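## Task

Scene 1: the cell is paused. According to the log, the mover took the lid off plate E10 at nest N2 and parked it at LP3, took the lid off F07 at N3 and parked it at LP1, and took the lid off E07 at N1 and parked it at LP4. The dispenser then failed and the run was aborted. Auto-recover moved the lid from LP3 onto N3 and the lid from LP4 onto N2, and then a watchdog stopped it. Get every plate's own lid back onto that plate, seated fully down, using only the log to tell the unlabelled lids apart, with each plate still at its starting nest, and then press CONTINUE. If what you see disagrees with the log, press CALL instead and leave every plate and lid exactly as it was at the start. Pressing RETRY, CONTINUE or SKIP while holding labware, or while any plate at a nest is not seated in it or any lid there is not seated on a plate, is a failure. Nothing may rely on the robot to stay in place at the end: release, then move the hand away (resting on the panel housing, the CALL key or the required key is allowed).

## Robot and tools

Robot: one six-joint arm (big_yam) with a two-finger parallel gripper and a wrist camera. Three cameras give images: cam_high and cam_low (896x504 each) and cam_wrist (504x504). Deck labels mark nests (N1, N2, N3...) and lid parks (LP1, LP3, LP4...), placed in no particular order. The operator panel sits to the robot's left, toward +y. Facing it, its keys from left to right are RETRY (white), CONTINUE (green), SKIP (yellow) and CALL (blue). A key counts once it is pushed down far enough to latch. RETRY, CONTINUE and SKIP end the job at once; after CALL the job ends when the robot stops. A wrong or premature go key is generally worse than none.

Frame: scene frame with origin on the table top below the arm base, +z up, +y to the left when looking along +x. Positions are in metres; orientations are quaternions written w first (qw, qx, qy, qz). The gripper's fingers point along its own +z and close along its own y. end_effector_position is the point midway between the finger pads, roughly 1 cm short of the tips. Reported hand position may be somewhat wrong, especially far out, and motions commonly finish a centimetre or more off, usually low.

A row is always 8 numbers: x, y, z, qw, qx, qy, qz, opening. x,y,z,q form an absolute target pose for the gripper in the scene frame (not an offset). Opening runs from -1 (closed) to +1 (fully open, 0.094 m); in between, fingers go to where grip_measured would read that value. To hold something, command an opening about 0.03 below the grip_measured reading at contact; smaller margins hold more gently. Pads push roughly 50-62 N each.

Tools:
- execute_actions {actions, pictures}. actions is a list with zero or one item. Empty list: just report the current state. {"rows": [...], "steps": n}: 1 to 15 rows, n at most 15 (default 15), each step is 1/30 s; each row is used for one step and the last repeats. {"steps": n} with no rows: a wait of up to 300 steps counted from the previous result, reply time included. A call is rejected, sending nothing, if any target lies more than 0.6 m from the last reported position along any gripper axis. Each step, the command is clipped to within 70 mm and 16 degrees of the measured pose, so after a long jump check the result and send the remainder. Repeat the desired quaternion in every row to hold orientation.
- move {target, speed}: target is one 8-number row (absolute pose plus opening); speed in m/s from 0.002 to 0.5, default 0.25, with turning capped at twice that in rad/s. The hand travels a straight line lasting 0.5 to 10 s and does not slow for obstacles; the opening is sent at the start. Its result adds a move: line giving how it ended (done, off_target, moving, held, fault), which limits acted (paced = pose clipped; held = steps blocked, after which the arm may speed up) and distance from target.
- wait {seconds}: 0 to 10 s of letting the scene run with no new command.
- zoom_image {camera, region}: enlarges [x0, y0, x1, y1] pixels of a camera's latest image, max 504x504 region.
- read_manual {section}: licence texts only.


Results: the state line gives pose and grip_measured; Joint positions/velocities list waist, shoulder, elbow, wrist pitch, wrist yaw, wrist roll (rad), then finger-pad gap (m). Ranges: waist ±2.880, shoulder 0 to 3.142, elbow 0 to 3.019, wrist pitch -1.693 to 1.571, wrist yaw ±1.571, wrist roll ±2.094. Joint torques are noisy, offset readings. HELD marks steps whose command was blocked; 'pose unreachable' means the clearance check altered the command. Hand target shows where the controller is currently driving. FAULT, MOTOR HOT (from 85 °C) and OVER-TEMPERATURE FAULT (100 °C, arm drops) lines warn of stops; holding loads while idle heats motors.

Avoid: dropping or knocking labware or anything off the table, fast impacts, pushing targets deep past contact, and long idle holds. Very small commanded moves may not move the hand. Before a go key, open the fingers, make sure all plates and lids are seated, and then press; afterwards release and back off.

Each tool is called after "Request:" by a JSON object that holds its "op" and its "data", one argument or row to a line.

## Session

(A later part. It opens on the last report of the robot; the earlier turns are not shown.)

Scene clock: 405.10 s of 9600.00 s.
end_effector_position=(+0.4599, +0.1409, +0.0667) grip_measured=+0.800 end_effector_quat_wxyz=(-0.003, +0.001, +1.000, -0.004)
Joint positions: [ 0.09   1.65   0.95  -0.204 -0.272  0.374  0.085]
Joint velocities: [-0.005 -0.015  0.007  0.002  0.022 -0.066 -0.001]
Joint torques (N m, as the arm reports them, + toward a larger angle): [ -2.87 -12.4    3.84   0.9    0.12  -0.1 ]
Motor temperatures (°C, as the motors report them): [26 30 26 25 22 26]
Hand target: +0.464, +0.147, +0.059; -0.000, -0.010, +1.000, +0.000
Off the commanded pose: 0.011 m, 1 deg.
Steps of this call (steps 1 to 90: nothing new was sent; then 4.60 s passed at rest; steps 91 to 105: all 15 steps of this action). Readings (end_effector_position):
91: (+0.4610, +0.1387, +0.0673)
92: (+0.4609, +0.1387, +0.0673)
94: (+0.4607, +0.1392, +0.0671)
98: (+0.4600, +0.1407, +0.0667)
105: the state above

Request:
{"op": "execute_actions", "data": {
  "actions": [
    {"rows": [[0.465, 0.147, 0.059, 0, -0.012, 1, 0, 0.785]], "steps": 12}
  ]
}}

Request:
{"op": "zoom_image", "data": {
  "camera": "cam_wrist",
  "region": [90, 60, 420, 360]
}}

Scene clock: 416.23 s of 9600.00 s.
end_effector_position=(+0.4599, +0.1409, +0.0667) grip_measured=+0.800 end_effector_quat_wxyz=(-0.003, -0.001, +1.000, -0.004)
Joint positions: [ 0.09   1.65   0.95  -0.204 -0.272  0.369  0.085]
Joint velocities: [-0.015 -0.015  0.007 -0.002  0.081 -0.037 -0.   ]
Joint torques (N m, as the arm reports them, + toward a larger angle): [ -3.18 -12.44   4.08   0.72   0.09  -0.08]
Motor temperatures (°C, as the motors report them): [26 30 26 25 22 26]
Hand target: +0.465, +0.147, +0.059; -0.000, -0.012, +1.000, +0.000
Off the commanded pose: 0.011 m, 1 deg.
Steps of this call (steps 1 to 90: nothing new was sent; then 7.73 s passed at rest; steps 91 to 102: all 12 steps of this action). Readings (end_effector_position):
91: (+0.4599, +0.1409, +0.0667)
92: (+0.4599, +0.1409, +0.0667)
94: (+0.4599, +0.1409, +0.0667)
98: (+0.4599, +0.1409, +0.0667)
102: the state above

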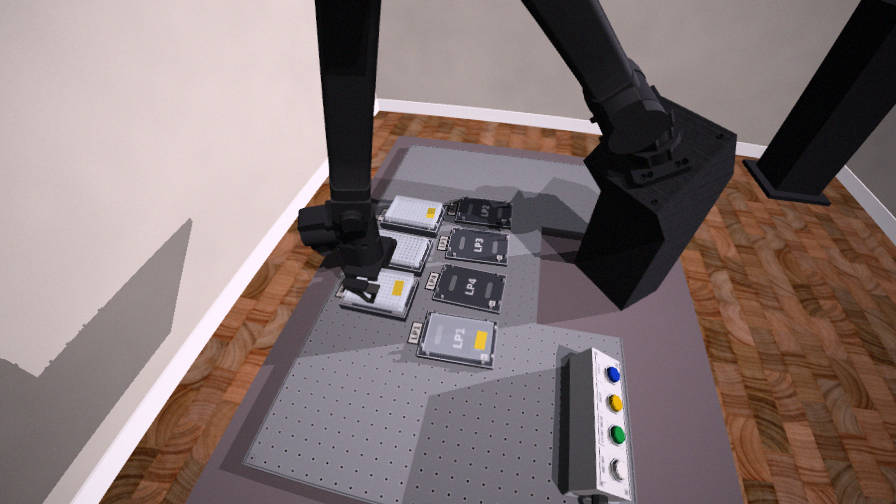

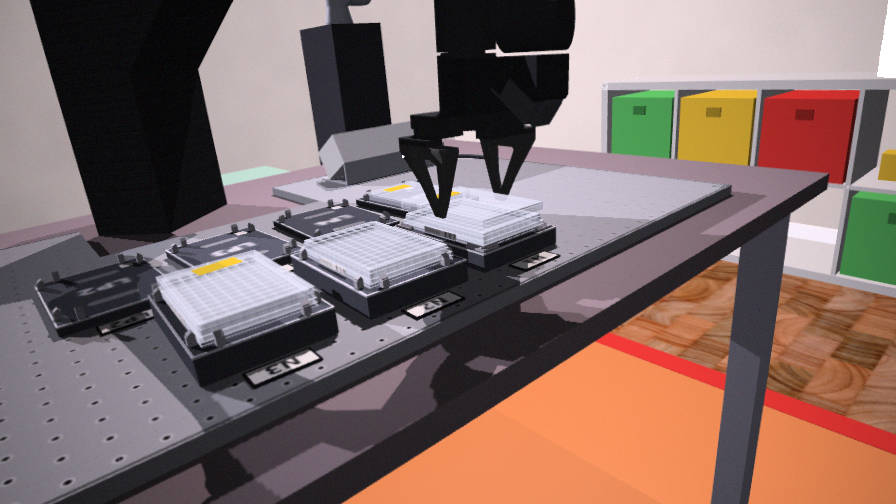

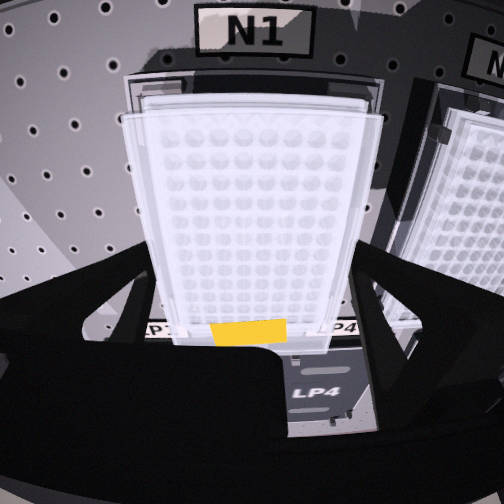

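Region (90, 60, 420, 360) of cam_wrist's 504x504 image, scaled by 1.527, with more detail than that image has; it fills the top 458 rows of this view, and the rest is white.

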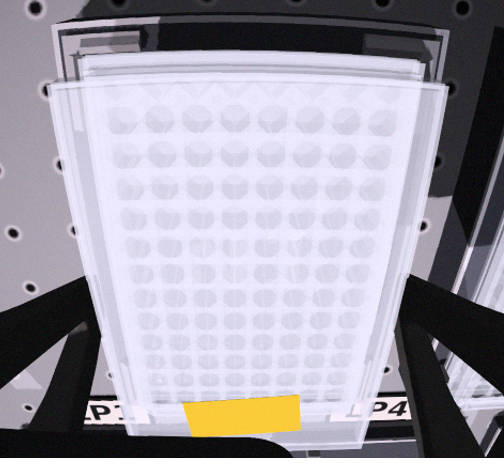

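Request:
{"op": "execute_actions", "data": {
  "actions": [
    {"rows": [[0.466, 0.147, 0.059, 0, -0.012, 1, 0, 0.785],[0.4665, 0.147, 0.059, 0, -0.012, 1, 0, 0.785]], "steps": 12}
  ],
  "pictures": false
}}

Scene clock: 429.07 s of 9600.00 s.
end_effector_position=(+0.4655, +0.1433, +0.0674) grip_measured=+0.800 end_effector_quat_wxyz=(+0.001, -0.003, +1.000, -0.002)
Joint positions: [ 0.09   1.65   0.96  -0.204 -0.272  0.368  0.085]
Joint velocities: [-0.015 -0.015  0.017  0.002 -0.037 -0.022 -0.001]
Joint torques (N m, as the arm reports them, + toward a larger angle): [ -3.41 -12.07   3.31   0.75   0.07  -0.04]
Motor temperatures (°C, as the motors report them): [26 30 26 25 22 26]
Hand target: +0.466, +0.147, +0.059; -0.000, -0.012, +1.000, +0.000
Off the commanded pose: 0.009 m, 1 deg.
Steps of this call (steps 1 to 90: nothing new was sent; then 9.43 s passed at rest; steps 91 to 102: all 12 steps of this action). Readings (end_effector_position):
91: (+0.4601, +0.1410, +0.0667)
92: (+0.4608, +0.1412, +0.0668)
94: (+0.4625, +0.1420, +0.0670)
98: (+0.4655, +0.1433, +0.0674)
102: the state above

Request:
{"op": "move", "data": {
  "target": [0.460, 0.136, 0.094, 0, -0.012, 1, 0, 0.785],
  "speed": 0.04
}}

Request:
{"op": "execute_actions", "data": {
  "actions": [
    {"rows": [[0.4643, 0.1447, 0.084, 0, -0.003, 1, 0, 0.785],[0.4643, 0.1447, 0.082, 0, -0.003, 1, 0, 0.785],[0.4643, 0.1447, 0.080, 0, -0.003, 1, 0, 0.785],[0.4643, 0.1447, 0.078, 0, -0.003, 1, 0, 0.785],[0.4643, 0.1447, 0.0765, 0, -0.003, 1, 0, 0.785],[0.4643, 0.1447, 0.075, 0, -0.003, 1, 0, 0.785],[0.4643, 0.1447, 0.074, 0, -0.003, 1, 0, 0.785],[0.4643, 0.1447, 0.073, 0, -0.003, 1, 0, 0.785],[0.4643, 0.1447, 0.072, 0, -0.003, 1, 0, 0.785],[0.4643, 0.1447, 0.071, 0, -0.003, 1, 0, 0.785],[0.4643, 0.1447, 0.070, 0, -0.003, 1, 0, 0.785],[0.4643, 0.1447, 0.069, 0, -0.003, 1, 0, 0.785],[0.4643, 0.1447, 0.068, 0, -0.003, 1, 0, 0.785],[0.4643, 0.1447, 0.067, 0, -0.003, 1, 0, 0.785],[0.4643, 0.1447, 0.066, 0, -0.003, 1, 0, 0.785]], "steps": 15}
  ],
  "pictures": false
}}

Request:
{"op": "execute_actions", "data": {
  "actions": [
    {"rows": [[0.4643, 0.1447, 0.065, 0, -0.003, 1, 0, 0.785],[0.4643, 0.1447, 0.064, 0, -0.003, 1, 0, 0.785],[0.4643, 0.1447, 0.063, 0, -0.003, 1, 0, 0.785],[0.4643, 0.1447, 0.062, 0, -0.003, 1, 0, 0.785],[0.4643, 0.1447, 0.061, 0, -0.003, 1, 0, 0.785],[0.4643, 0.1447, 0.060, 0, -0.003, 1, 0, 0.785],[0.4643, 0.1447, 0.059, 0, -0.003, 1, 0, 0.785]], "steps": 15}
  ]
}}

Request:
{"op": "zoom_image", "data": {
  "camera": "cam_wrist",
  "region": [90, 60, 420, 360]
}}

Scene clock: 482.20 s of 9600.00 s.
end_effector_position=(+0.4597, +0.1390, +0.0864) grip_measured=+0.800 end_effector_quat_wxyz=(-0.000, -0.011, +1.000, +0.002)
Joint positions: [ 0.071  1.597  0.923 -0.225 -0.291  0.337  0.085]
Joint velocities: [-0.015 -0.005 -0.012 -0.002  0.007  0.007  0.   ]
Joint torques (N m, as the arm reports them, + toward a larger angle): [ -4.4  -15.61   1.41  -0.16  -0.09  -0.06]
Motor temperatures (°C, as the motors report them): [26 30 26 25 22 26]
Hand target: +0.460, +0.136, +0.094; +0.000, -0.012, +1.000, -0.000
Off the commanded pose: 0.008 m, 0 deg.
After step 90, 49.13 s passed at rest.
move: done

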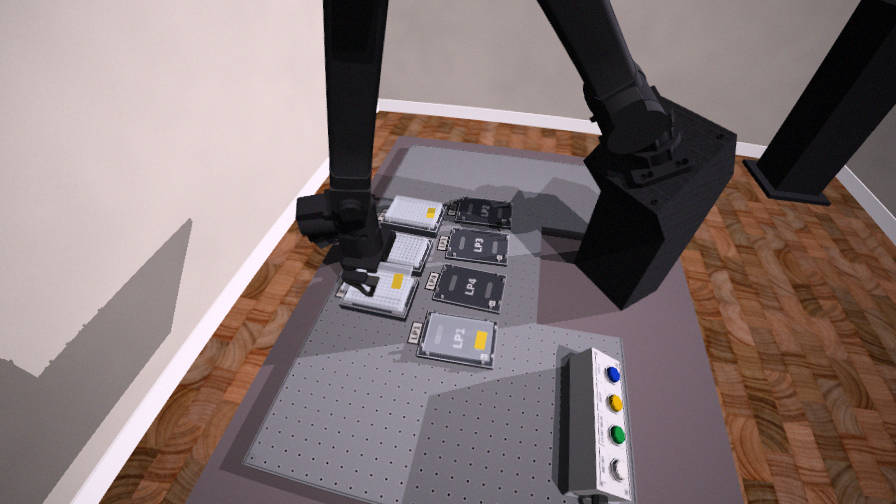

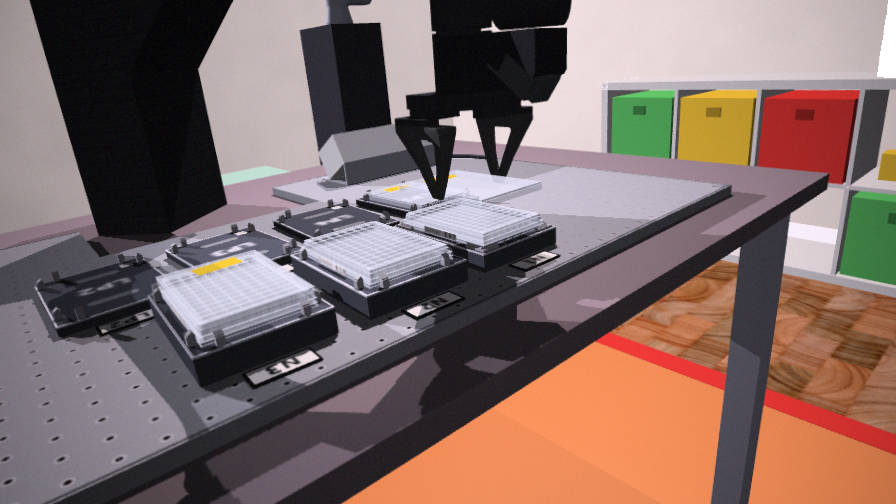

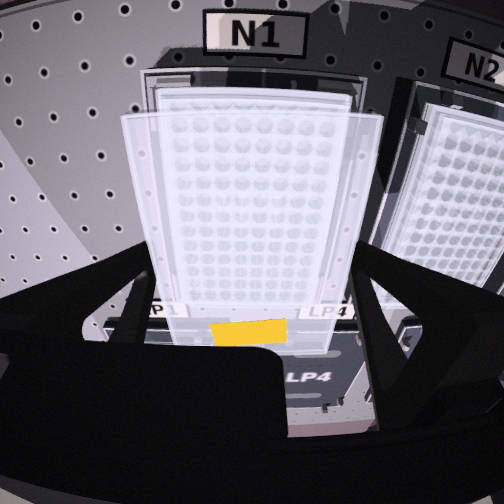

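Scene clock: 482.70 s of 9600.00 s.
end_effector_position=(+0.4618, +0.1396, +0.0773) grip_measured=+0.800 end_effector_quat_wxyz=(-0.001, -0.003, +1.000, -0.003)
Joint positions: [ 0.08   1.623  0.941 -0.22  -0.278  0.359  0.085]
Joint velocities: [0.015 0.073 0.012 0.037 0.051 0.022 0.001]
Joint torques (N m, as the arm reports them, + toward a larger angle): [ -3.23 -12.4    3.82   0.94   0.13   0.14]
Motor temperatures (°C, as the motors report them): [26 30 26 25 22 26]
Hand target: +0.464, +0.145, +0.066; -0.000, -0.003, +1.000, +0.000
Off the commanded pose: 0.013 m, 0 deg.
Steps of this call (steps 1 to 15: all 15 steps of this action). Readings (end_effector_position):
1: (+0.4600, +0.1385, +0.0864)
2: (+0.4603, +0.1382, +0.0865)
4: (+0.4611, +0.1381, +0.0865)
8: (+0.4637, +0.1396, +0.0851)
15: the state above

Scene clock: 483.20 s of 9600.00 s.
end_effector_position=(+0.4612, +0.1389, +0.0675) grip_measured=+0.800 end_effector_quat_wxyz=(-0.002, -0.002, +1.000, -0.004)
Joint positions: [ 0.085  1.649  0.95  -0.204 -0.275  0.365  0.085]
Joint velocities: [ 0.005 -0.015 -0.002  0.007  0.022  0.007  0.001]
Joint torques (N m, as the arm reports them, + toward a larger angle): [ -2.36 -11.77   3.59   1.04   0.11   0.17]
Motor temperatures (°C, as the motors report them): [26 30 26 25 22 26]
Hand target: +0.464, +0.145, +0.059; -0.000, -0.003, +1.000, +0.000
Off the commanded pose: 0.011 m, 1 deg.
Steps of this call (steps 1 to 15: all 15 steps of this action). Readings (end_effector_position):
1: (+0.4613, +0.1391, +0.0760)
2: (+0.4607, +0.1389, +0.0748)
4: (+0.4602, +0.1383, +0.0726)
8: (+0.4609, +0.1384, +0.0689)
15: the state above

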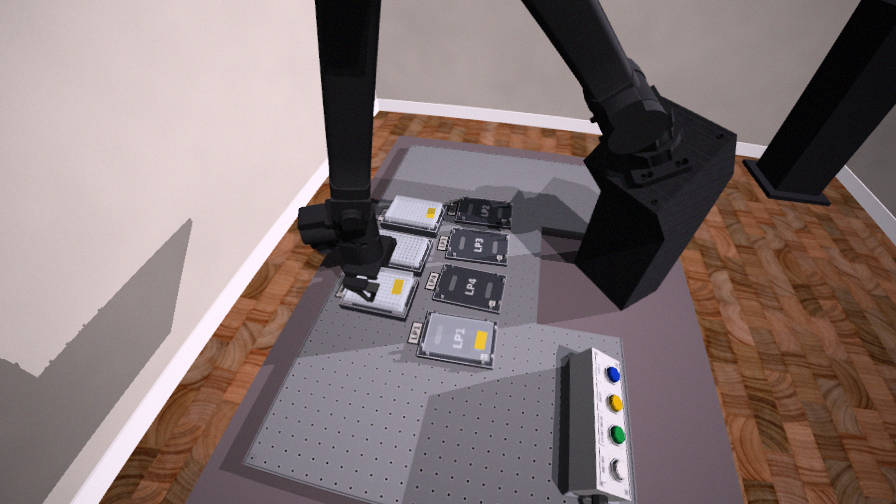

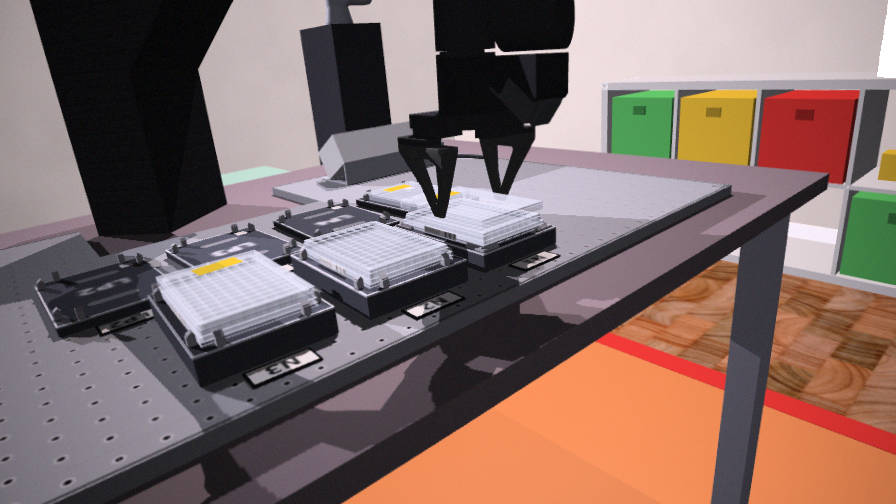

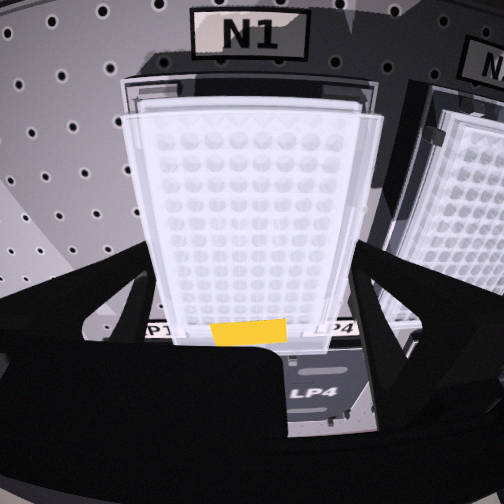

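Region (90, 60, 420, 360) of cam_wrist's 504x504 image, scaled by 1.527, with more detail than that image has; it fills the top 458 rows of this view, and the rest is white.

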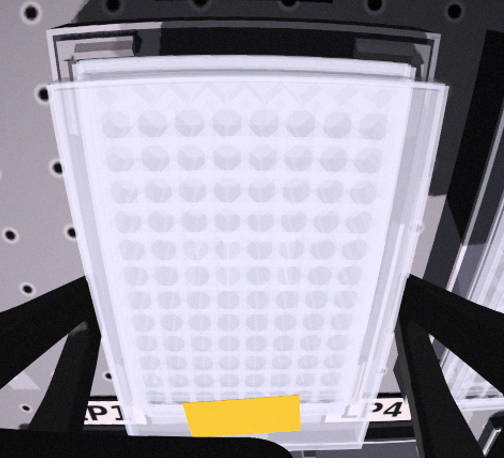

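Request:
{"op": "execute_actions", "data": {
  "actions": [
    {"rows": [[0.4646, 0.1453, 0.059, 0, -0.003, 1, 0, 0.785],[0.4648, 0.146, 0.059, 0, -0.003, 1, 0, 0.785]], "steps": 10}
  ],
  "pictures": false
}}

Scene clock: 498.97 s of 9600.00 s.
end_effector_position=(+0.4609, +0.1396, +0.0673) grip_measured=+0.800 end_effector_quat_wxyz=(-0.002, -0.002, +1.000, -0.004)
Joint positions: [ 0.087  1.649  0.95  -0.204 -0.273  0.366  0.085]
Joint velocities: [-0.005  0.005 -0.007 -0.002 -0.095 -0.037 -0.001]
Joint torques (N m, as the arm reports them, + toward a larger angle): [ -2.91 -11.87   4.     0.87   0.1    0.13]
Motor temperatures (°C, as the motors report them): [26 30 26 25 22 26]
Hand target: +0.464, +0.146, +0.059; -0.000, -0.003, +1.000, +0.000
Off the commanded pose: 0.011 m, 1 deg.
Steps of this call (steps 1 to 90: nothing new was sent; then 12.43 s passed at rest; steps 91 to 100: all 10 steps of this action). Readings (end_effector_position):
91: (+0.4612, +0.1388, +0.0675)
92: (+0.4613, +0.1387, +0.0675)
94: (+0.4612, +0.1388, +0.0675)
98: (+0.4610, +0.1394, +0.0673)
100: the state above

Request:
{"op": "execute_actions", "data": {
  "actions": [
    {"rows": [[0.4640, 0.146, 0.059, 0, -0.003, 1, 0, 0.80]], "steps": 10}
  ],
  "pictures": false
}}

Scene clock: 513.67 s of 9600.00 s.
end_effector_position=(+0.4609, +0.1396, +0.0673) grip_measured=+0.807 end_effector_quat_wxyz=(-0.002, -0.001, +1.000, -0.004)
Joint positions: [ 0.087  1.649  0.95  -0.204 -0.273  0.367  0.085]
Joint velocities: [-0.005 -0.015  0.017 -0.002  0.007  0.037  0.   ]
Joint torques (N m, as the arm reports them, + toward a larger angle): [ -2.58 -12.35   3.7    1.05   0.13   0.17]
Motor temperatures (°C, as the motors report them): [26 30 26 25 22 26]
Hand target: +0.464, +0.146, +0.059; -0.000, -0.003, +1.000, +0.000
Off the commanded pose: 0.011 m, 1 deg.
Steps of this call (steps 1 to 90: nothing new was sent; then 11.37 s passed at rest; steps 91 to 100: all 10 steps of this action). Readings (end_effector_position):
91: (+0.4609, +0.1396, +0.0673)
92: (+0.4609, +0.1396, +0.0673)
94: (+0.4609, +0.1396, +0.0673)
98: (+0.4609, +0.1396, +0.0673)
100: the state above

Request:
{"op": "move", "data": {
  "target": [0.460, 0.137, 0.092, 0, -0.012, 1, 0, 0.80],
  "speed": 0.04
}}

Request:
{"op": "execute_actions", "data": {
  "actions": [
    {"rows": [[0.4645, 0.1461, 0.082, 0, -0.003, 1, 0, 0.80],[0.4645, 0.1461, 0.080, 0, -0.003, 1, 0, 0.80],[0.4645, 0.1461, 0.078, 0, -0.003, 1, 0, 0.80],[0.4645, 0.1461, 0.0765, 0, -0.003, 1, 0, 0.80],[0.4645, 0.1461, 0.075, 0, -0.003, 1, 0, 0.80],[0.4645, 0.1461, 0.074, 0, -0.003, 1, 0, 0.80],[0.4645, 0.1461, 0.073, 0, -0.003, 1, 0, 0.80],[0.4645, 0.1461, 0.072, 0, -0.003, 1, 0, 0.80],[0.4645, 0.1461, 0.071, 0, -0.003, 1, 0, 0.80],[0.4645, 0.1461, 0.070, 0, -0.003, 1, 0, 0.80],[0.4645, 0.1461, 0.069, 0, -0.003, 1, 0, 0.80],[0.4645, 0.1461, 0.068, 0, -0.003, 1, 0, 0.80],[0.4645, 0.1461, 0.067, 0, -0.003, 1, 0, 0.80],[0.4645, 0.1461, 0.066, 0, -0.003, 1, 0, 0.80],[0.4645, 0.1461, 0.065, 0, -0.003, 1, 0, 0.80]], "steps": 15}
  ],
  "pictures": false
}}

Request:
{"op": "execute_actions", "data": {
  "actions": [
    {"rows": [[0.4645, 0.1461, 0.0642, 0, -0.003, 1, 0, 0.80],[0.4645, 0.1461, 0.0634, 0, -0.003, 1, 0, 0.80],[0.4645, 0.1461, 0.0626, 0, -0.003, 1, 0, 0.80],[0.4645, 0.1461, 0.0618, 0, -0.003, 1, 0, 0.80],[0.4645, 0.1461, 0.061, 0, -0.003, 1, 0, 0.80],[0.4645, 0.1461, 0.0602, 0, -0.003, 1, 0, 0.80],[0.4645, 0.1461, 0.0594, 0, -0.003, 1, 0, 0.80],[0.4645, 0.1461, 0.0586, 0, -0.003, 1, 0, 0.80],[0.4645, 0.1461, 0.0578, 0, -0.003, 1, 0, 0.80],[0.4645, 0.1461, 0.057, 0, -0.003, 1, 0, 0.80],[0.4645, 0.1461, 0.0562, 0, -0.003, 1, 0, 0.80],[0.4645, 0.1461, 0.0554, 0, -0.003, 1, 0, 0.80],[0.4645, 0.1461, 0.0546, 0, -0.003, 1, 0, 0.80],[0.4645, 0.1461, 0.0538, 0, -0.003, 1, 0, 0.80],[0.4645, 0.1461, 0.053, 0, -0.003, 1, 0, 0.80]], "steps": 15}
  ],
  "pictures": false
}}

Request:
{"op": "execute_actions", "data": {
  "actions": [
    {"rows": [[0.4645, 0.1461, 0.0524, 0, -0.003, 1, 0, 0.80],[0.4645, 0.1461, 0.052, 0, -0.003, 1, 0, 0.80]], "steps": 10}
  ]
}}

Request:
{"op": "zoom_image", "data": {
  "camera": "cam_low",
  "region": [390, 170, 560, 275]
}}

Scene clock: 545.43 s of 9600.00 s.
end_effector_position=(+0.4597, +0.1405, +0.0847) grip_measured=+0.807 end_effector_quat_wxyz=(+0.000, -0.011, +1.000, +0.002)
Joint positions: [ 0.075  1.6    0.925 -0.222 -0.29   0.34   0.085]
Joint velocities: [-0.005 -0.015  0.002 -0.012  0.051  0.007 -0.003]
Joint torques (N m, as the arm reports them, + toward a larger angle): [ -4.09 -16.2    1.35  -0.23  -0.08  -0.07]
Motor temperatures (°C, as the motors report them): [26 30 26 26 22 26]
Hand target: +0.460, +0.137, +0.092; +0.000, -0.012, +1.000, -0.000
Off the commanded pose: 0.008 m, 0 deg.
After step 90, 27.80 s passed at rest.
move: done

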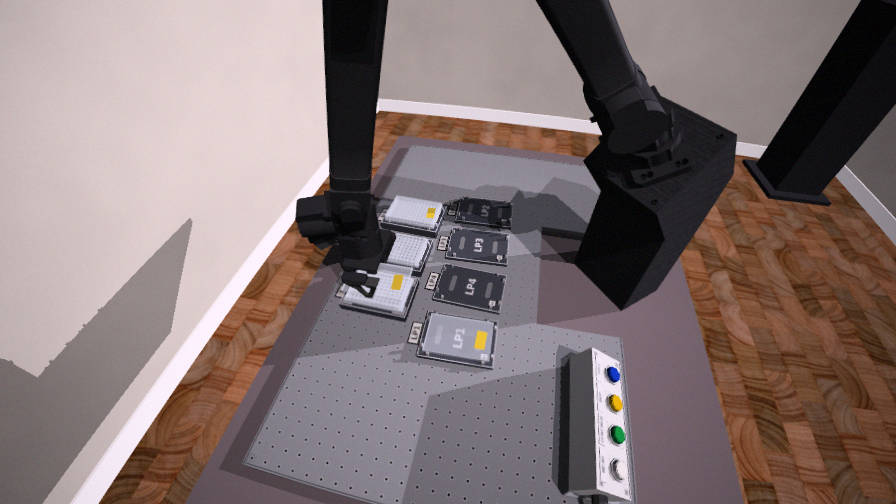

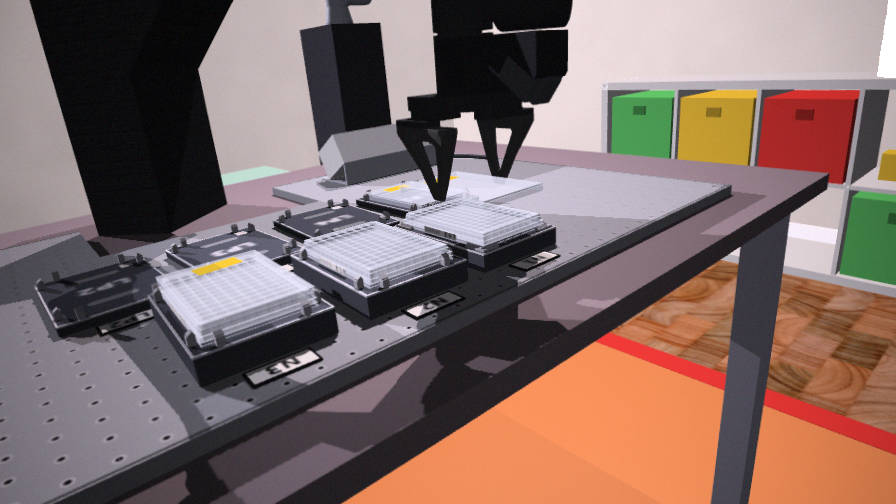

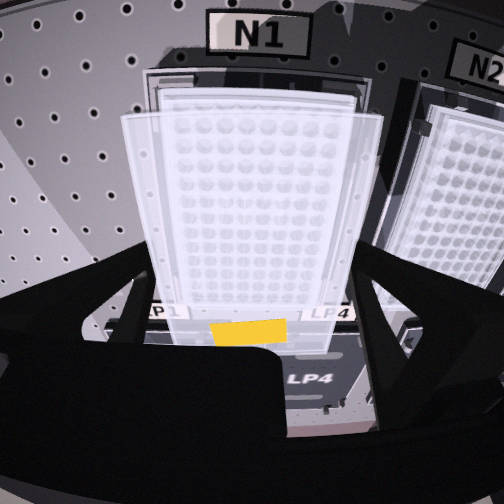

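Scene clock: 545.93 s of 9600.00 s.
end_effector_position=(+0.4624, +0.1410, +0.0765) grip_measured=+0.807 end_effector_quat_wxyz=(-0.000, -0.003, +1.000, -0.003)
Joint positions: [ 0.083  1.624  0.943 -0.219 -0.275  0.362  0.085]
Joint velocities: [ 0.015  0.093 -0.002  0.032 -0.051  0.007  0.001]
Joint torques (N m, as the arm reports them, + toward a larger angle): [ -2.42 -11.7    3.8    0.92   0.11   0.16]
Motor temperatures (°C, as the motors report them): [26 30 26 26 22 26]
Hand target: +0.464, +0.147, +0.066; -0.000, -0.003, +1.000, +0.000
Off the commanded pose: 0.013 m, 0 deg.
Steps of this call (steps 1 to 15: all 15 steps of this action). Readings (end_effector_position):
1: (+0.4601, +0.1400, +0.0848)
2: (+0.4605, +0.1396, +0.0848)
4: (+0.4617, +0.1398, +0.0849)
8: (+0.4647, +0.1414, +0.0839)
15: the state above

Scene clock: 546.43 s of 9600.00 s.
end_effector_position=(+0.4631, +0.1408, +0.0642) grip_measured=+0.807 end_effector_quat_wxyz=(-0.000, -0.002, +1.000, -0.003)
Joint positions: [ 0.089  1.658  0.958 -0.198 -0.271  0.368  0.085]
Joint velocities: [-0.015  0.063  0.012  0.051 -0.051 -0.022 -0.001]
Joint torques (N m, as the arm reports them, + toward a larger angle): [ -2.89 -12.16   3.35   0.92   0.13   0.1 ]
Motor temperatures (°C, as the motors report them): [26 30 26 26 22 26]
Hand target: +0.464, +0.146, +0.053; -0.000, -0.003, +1.000, +0.000
Off the commanded pose: 0.012 m, 0 deg.
Steps of this call (steps 1 to 15: all 15 steps of this action). Readings (end_effector_position):
1: (+0.4618, +0.1406, +0.0753)
2: (+0.4611, +0.1404, +0.0741)
4: (+0.4604, +0.1399, +0.0720)
8: (+0.4608, +0.1398, +0.0688)
15: the state above

Scene clock: 546.77 s of 9600.00 s.
end_effector_position=(+0.4622, +0.1406, +0.0609) grip_measured=+0.807 end_effector_quat_wxyz=(-0.002, -0.002, +1.000, -0.003)
Joint positions: [ 0.091  1.667  0.96  -0.194 -0.271  0.37   0.085]
Joint velocities: [-0.005 -0.005  0.002 -0.007 -0.007  0.007  0.   ]
Joint torques (N m, as the arm reports them, + toward a larger angle): [ -2.79 -12.14   3.49   0.86   0.12   0.19]
Motor temperatures (°C, as the motors report them): [26 30 26 26 22 26]
Hand target: +0.464, +0.146, +0.052; -0.000, -0.003, +1.000, +0.000
Off the commanded pose: 0.011 m, 0 deg.
Steps of this call (steps 1 to 10: all 10 steps of this action). Readings (end_effector_position):
1: (+0.4631, +0.1408, +0.0635)
2: (+0.4633, +0.1409, +0.0629)
4: (+0.4629, +0.1408, +0.0617)
8: (+0.4622, +0.1406, +0.0609)
10: the state above

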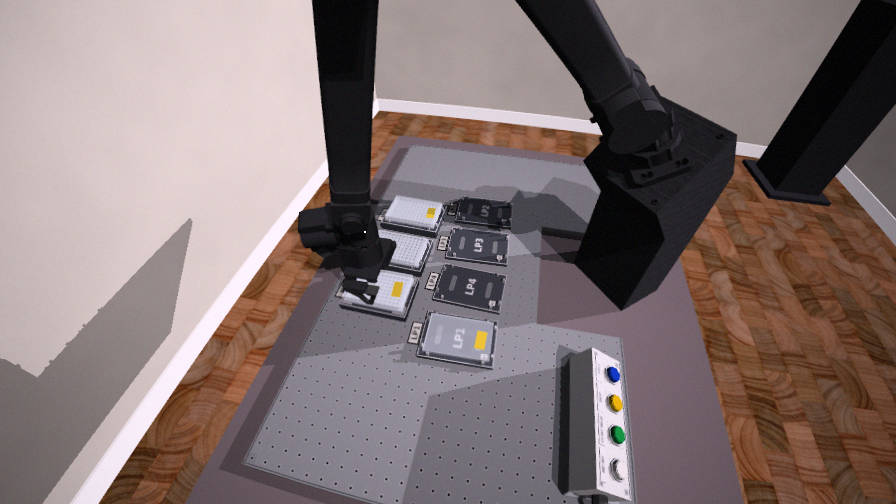

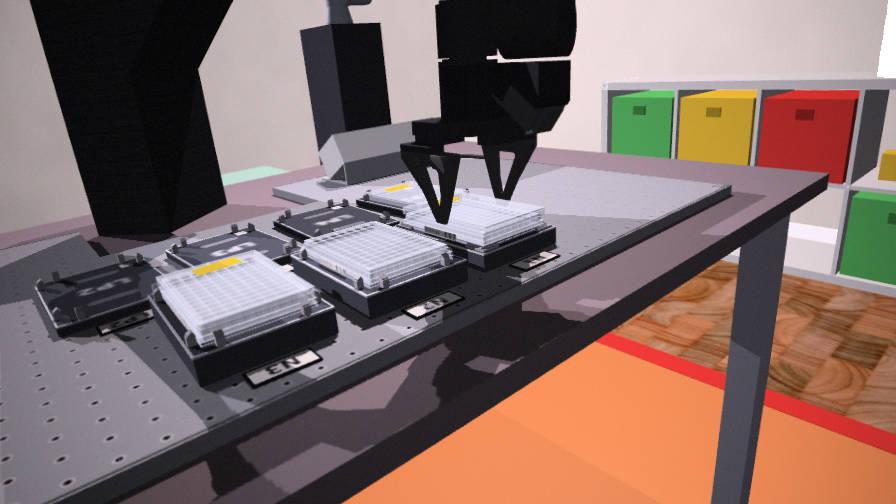

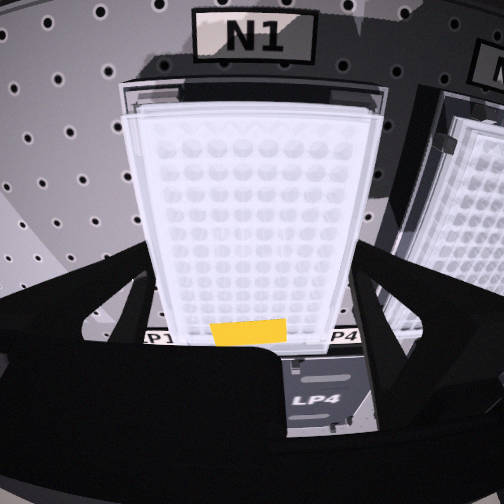

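Region (390, 170, 560, 275) of cam_low's 896x504 image, scaled by 2.965, with more detail than that image has; it fills the top 311 rows of this view, and the rest is white.

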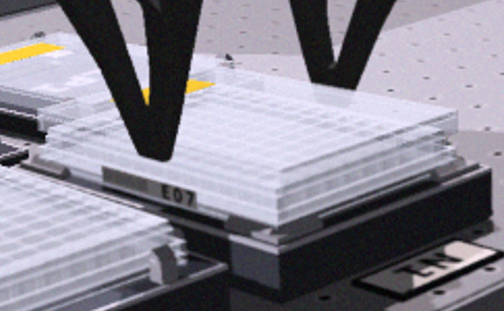

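Request:
{"op": "zoom_image", "data": {
  "camera": "cam_wrist",
  "region": [90, 60, 420, 360]
}}

Region (90, 60, 420, 360) of cam_wrist's 504x504 image, scaled by 1.527, with more detail than that image has; it fills the top 458 rows of this view, and the rest is white.

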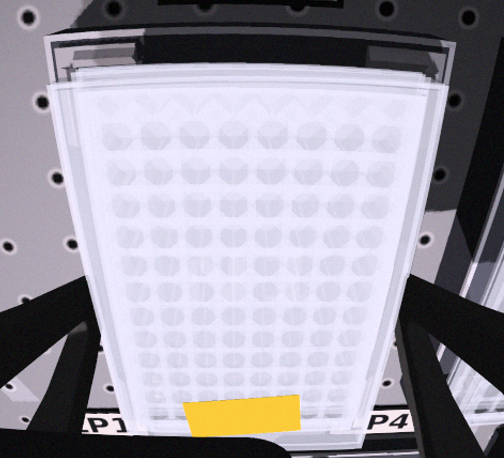

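Request:
{"op": "execute_actions", "data": {
  "actions": [
    {"rows": [[0.463, 0.1456, 0.0515, 0, -0.003, 1, 0, 0.80],[0.463, 0.1456, 0.051, 0, -0.003, 1, 0, 0.80],[0.463, 0.1456, 0.0505, 0, -0.003, 1, 0, 0.80],[0.463, 0.1456, 0.050, 0, -0.003, 1, 0, 0.80],[0.463, 0.1456, 0.0495, 0, -0.003, 1, 0, 0.80],[0.463, 0.1456, 0.049, 0, -0.003, 1, 0, 0.80]], "steps": 15}
  ]
}}

Request:
{"op": "zoom_image", "data": {
  "camera": "cam_low",
  "region": [390, 170, 560, 275]
}}

Scene clock: 578.53 s of 9600.00 s.
end_effector_position=(+0.4619, +0.1403, +0.0583) grip_measured=+0.807 end_effector_quat_wxyz=(-0.001, -0.002, +1.000, -0.003)
Joint positions: [ 0.093  1.673  0.96  -0.185 -0.269  0.372  0.085]
Joint velocities: [-0.005  0.005 -0.002 -0.002  0.037  0.037 -0.   ]
Joint torques (N m, as the arm reports them, + toward a larger angle): [ -3.35 -12.31   3.31   0.82   0.1    0.18]
Motor temperatures (°C, as the motors report them): [26 30 26 26 22 26]
Hand target: +0.463, +0.146, +0.049; -0.000, -0.003, +1.000, +0.000
Off the commanded pose: 0.011 m, 0 deg.
Steps of this call (steps 1 to 90: nothing new was sent; then 28.27 s passed at rest; steps 91 to 105: all 15 steps of this action). Readings (end_effector_position):
91: (+0.4625, +0.1406, +0.0609)
92: (+0.4627, +0.1407, +0.0609)
94: (+0.4631, +0.1407, +0.0608)
98: (+0.4623, +0.1405, +0.0592)
105: the state above

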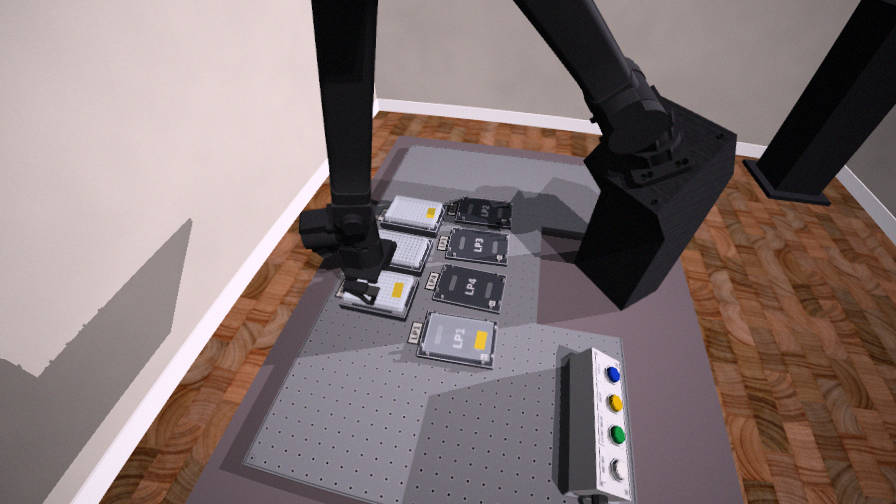

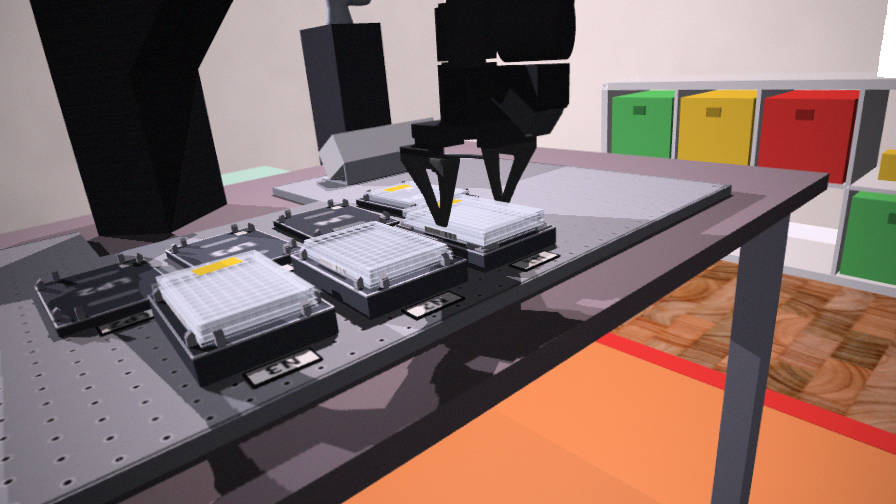

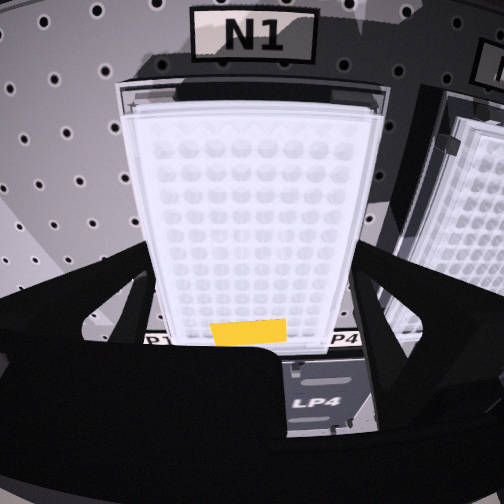

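Region (390, 170, 560, 275) of cam_low's 896x504 image, scaled by 2.965, with more detail than that image has; it fills the top 311 rows of this view, and the rest is white.

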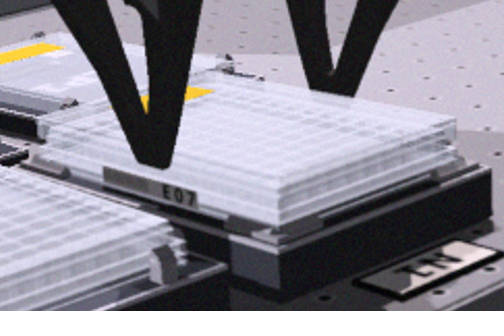

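Request:
{"op": "execute_actions", "data": {
  "actions": [
    {"rows": [[0.463, 0.1456, 0.0485, 0, -0.003, 1, 0, 0.80],[0.463, 0.1456, 0.048, 0, -0.003, 1, 0, 0.80],[0.463, 0.1456, 0.0475, 0, -0.003, 1, 0, 0.80],[0.463, 0.1456, 0.047, 0, -0.003, 1, 0, 0.80],[0.463, 0.1456, 0.0465, 0, -0.003, 1, 0, 0.80],[0.463, 0.1456, 0.046, 0, -0.003, 1, 0, 0.80]], "steps": 15}
  ]
}}

Request:
{"op": "zoom_image", "data": {
  "camera": "cam_low",
  "region": [390, 170, 560, 275]
}}

Scene clock: 590.83 s of 9600.00 s.
end_effector_position=(+0.4613, +0.1399, +0.0566) grip_measured=+0.807 end_effector_quat_wxyz=(-0.000, -0.002, +1.000, -0.003)
Joint positions: [ 0.093  1.678  0.96  -0.18  -0.269  0.373  0.085]
Joint velocities: [-0.005  0.005 -0.007  0.017  0.037 -0.037  0.001]
Joint torques (N m, as the arm reports them, + toward a larger angle): [ -2.58 -11.53   3.57   0.99   0.11   0.18]
Motor temperatures (°C, as the motors report them): [26 30 26 26 22 26]
Hand target: +0.463, +0.146, +0.046; -0.000, -0.003, +1.000, -0.000
Off the commanded pose: 0.012 m, 0 deg.
Steps of this call (steps 1 to 90: nothing new was sent; then 8.80 s passed at rest; steps 91 to 105: all 15 steps of this action). Readings (end_effector_position):
91: (+0.4619, +0.1403, +0.0583)
92: (+0.4617, +0.1402, +0.0582)
94: (+0.4618, +0.1401, +0.0579)
98: (+0.4613, +0.1399, +0.0566)
105: the state above

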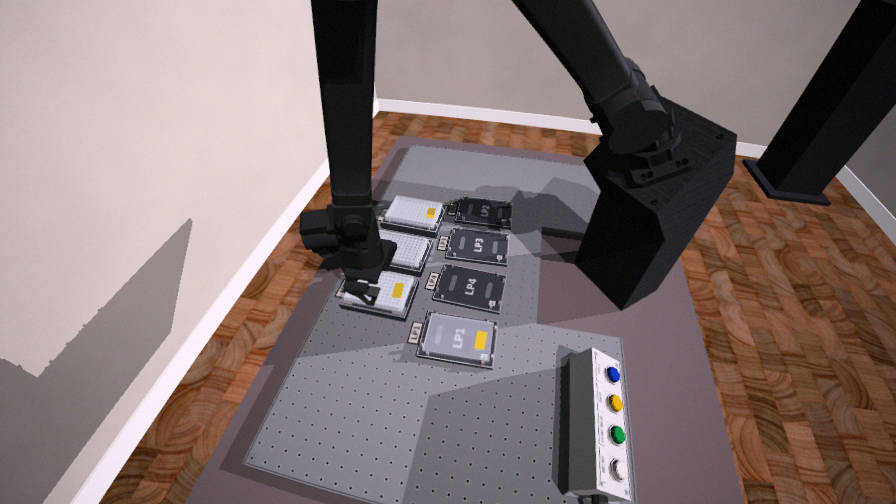

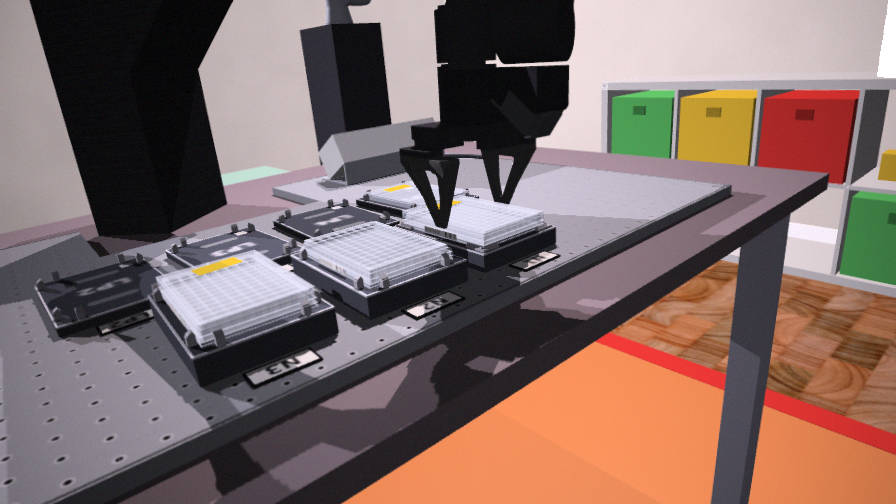

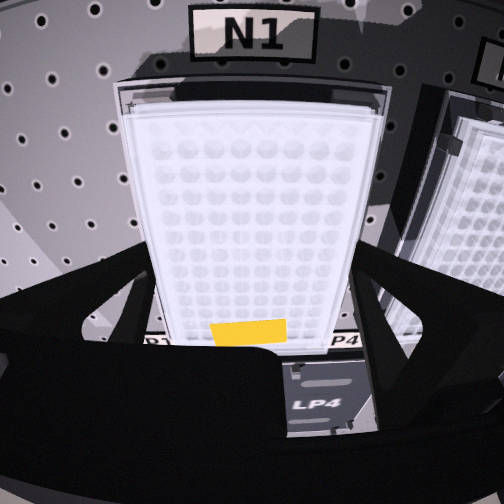

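Region (390, 170, 560, 275) of cam_low's 896x504 image, scaled by 2.965, with more detail than that image has; it fills the top 311 rows of this view, and the rest is white.

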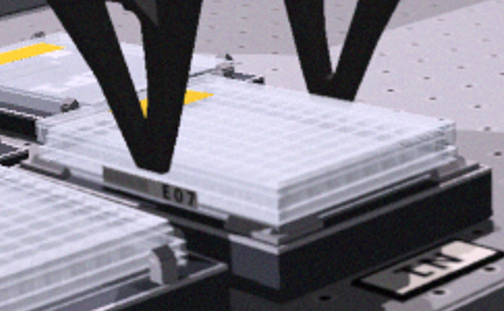

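Request:
{"op": "execute_actions", "data": {
  "actions": [
    {"rows": [[0.463, 0.1456, 0.050, 0, -0.003, 1, 0, 1]], "steps": 10}
  ],
  "pictures": false
}}

Request:
{"op": "move", "data": {
  "target": [0.461, 0.136, 0.11, 0, 0.0, 1, 0, 1],
  "speed": 0.06
}}

Request:
{"op": "zoom_image", "data": {
  "camera": "cam_low",
  "region": [390, 170, 560, 275]
}}

Scene clock: 610.07 s of 9600.00 s.
end_effector_position=(+0.4613, +0.1399, +0.0566) grip_measured=+1.000 end_effector_quat_wxyz=(-0.000, -0.002, +1.000, -0.003)
Joint positions: [ 0.093  1.678  0.96  -0.18  -0.269  0.373  0.094]
Joint velocities: [-0.005 -0.005 -0.002  0.012  0.007  0.037  0.   ]
Joint torques (N m, as the arm reports them, + toward a larger angle): [ -2.86 -12.26   3.21   0.54   0.07   0.15]
Motor temperatures (°C, as the motors report them): [26 30 26 26 22 26]
Hand target: +0.463, +0.146, +0.050; -0.000, -0.003, +1.000, +0.000
Off the commanded pose: 0.009 m, 0 deg.
Steps of this call (steps 1 to 90: nothing new was sent; then 15.90 s passed at rest; steps 91 to 100: all 10 steps of this action). Readings (end_effector_position):
91: (+0.4613, +0.1399, +0.0566)
92: (+0.4613, +0.1399, +0.0566)
94: (+0.4613, +0.1399, +0.0566)
98: (+0.4613, +0.1399, +0.0566)
100: the state above

Scene clock: 611.53 s of 9600.00 s.
end_effector_position=(+0.4608, +0.1392, +0.1032) grip_measured=+1.000 end_effector_quat_wxyz=(+0.000, +0.000, +1.000, +0.002)
Joint positions: [ 0.06   1.552  0.912 -0.26  -0.299  0.351  0.094]
Joint velocities: [-0.005  0.005  0.007 -0.017 -0.022  0.037  0.   ]
Joint torques (N m, as the arm reports them, + toward a larger angle): [ -4.21 -15.71   2.1   -0.05  -0.11  -0.08]
Motor temperatures (°C, as the motors report them): [26 30 26 26 22 26]
Hand target: +0.460, +0.135, +0.110; +0.000, -0.000, +1.000, -0.000
Off the commanded pose: 0.008 m, 0 deg.
move: done

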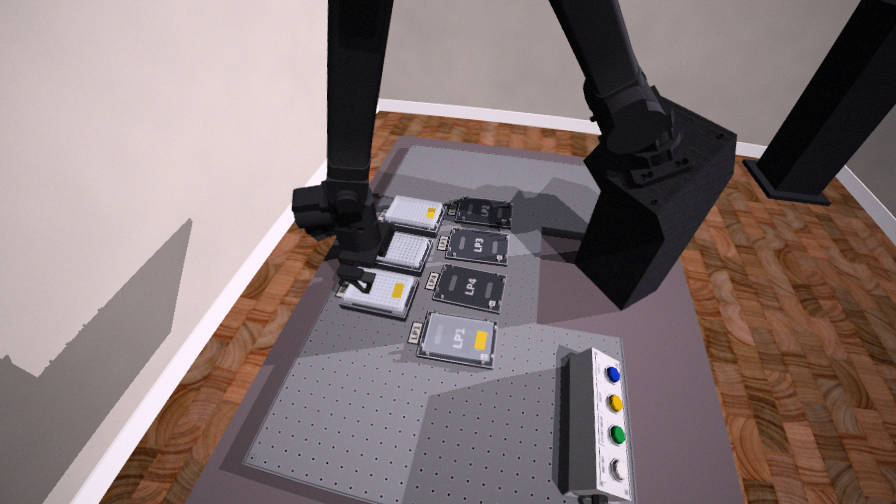

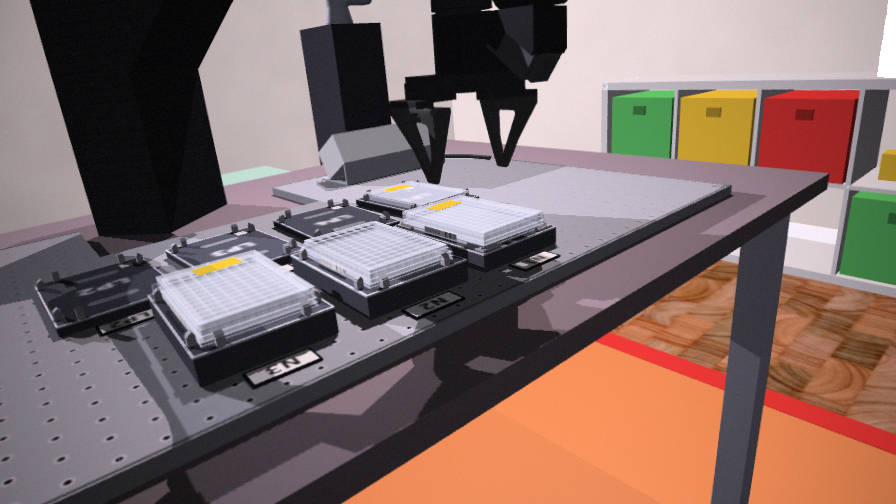

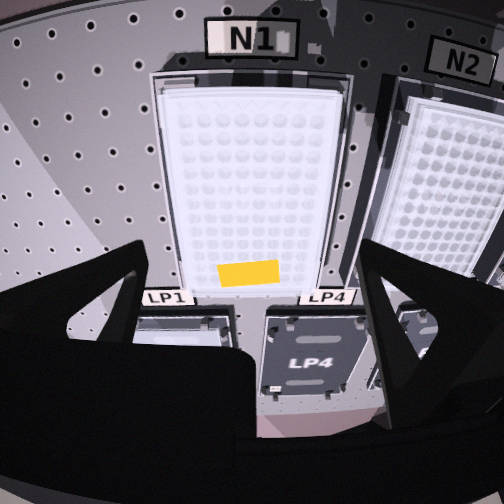

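Region (390, 170, 560, 275) of cam_low's 896x504 image, scaled by 2.965, with more detail than that image has; it fills the top 311 rows of this view, and the rest is white.

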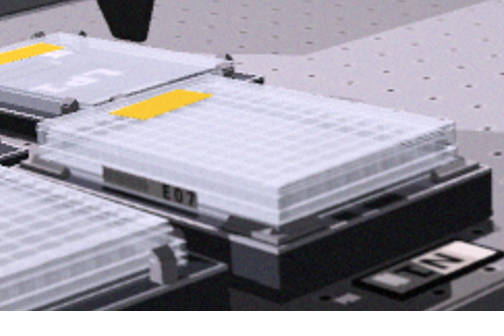

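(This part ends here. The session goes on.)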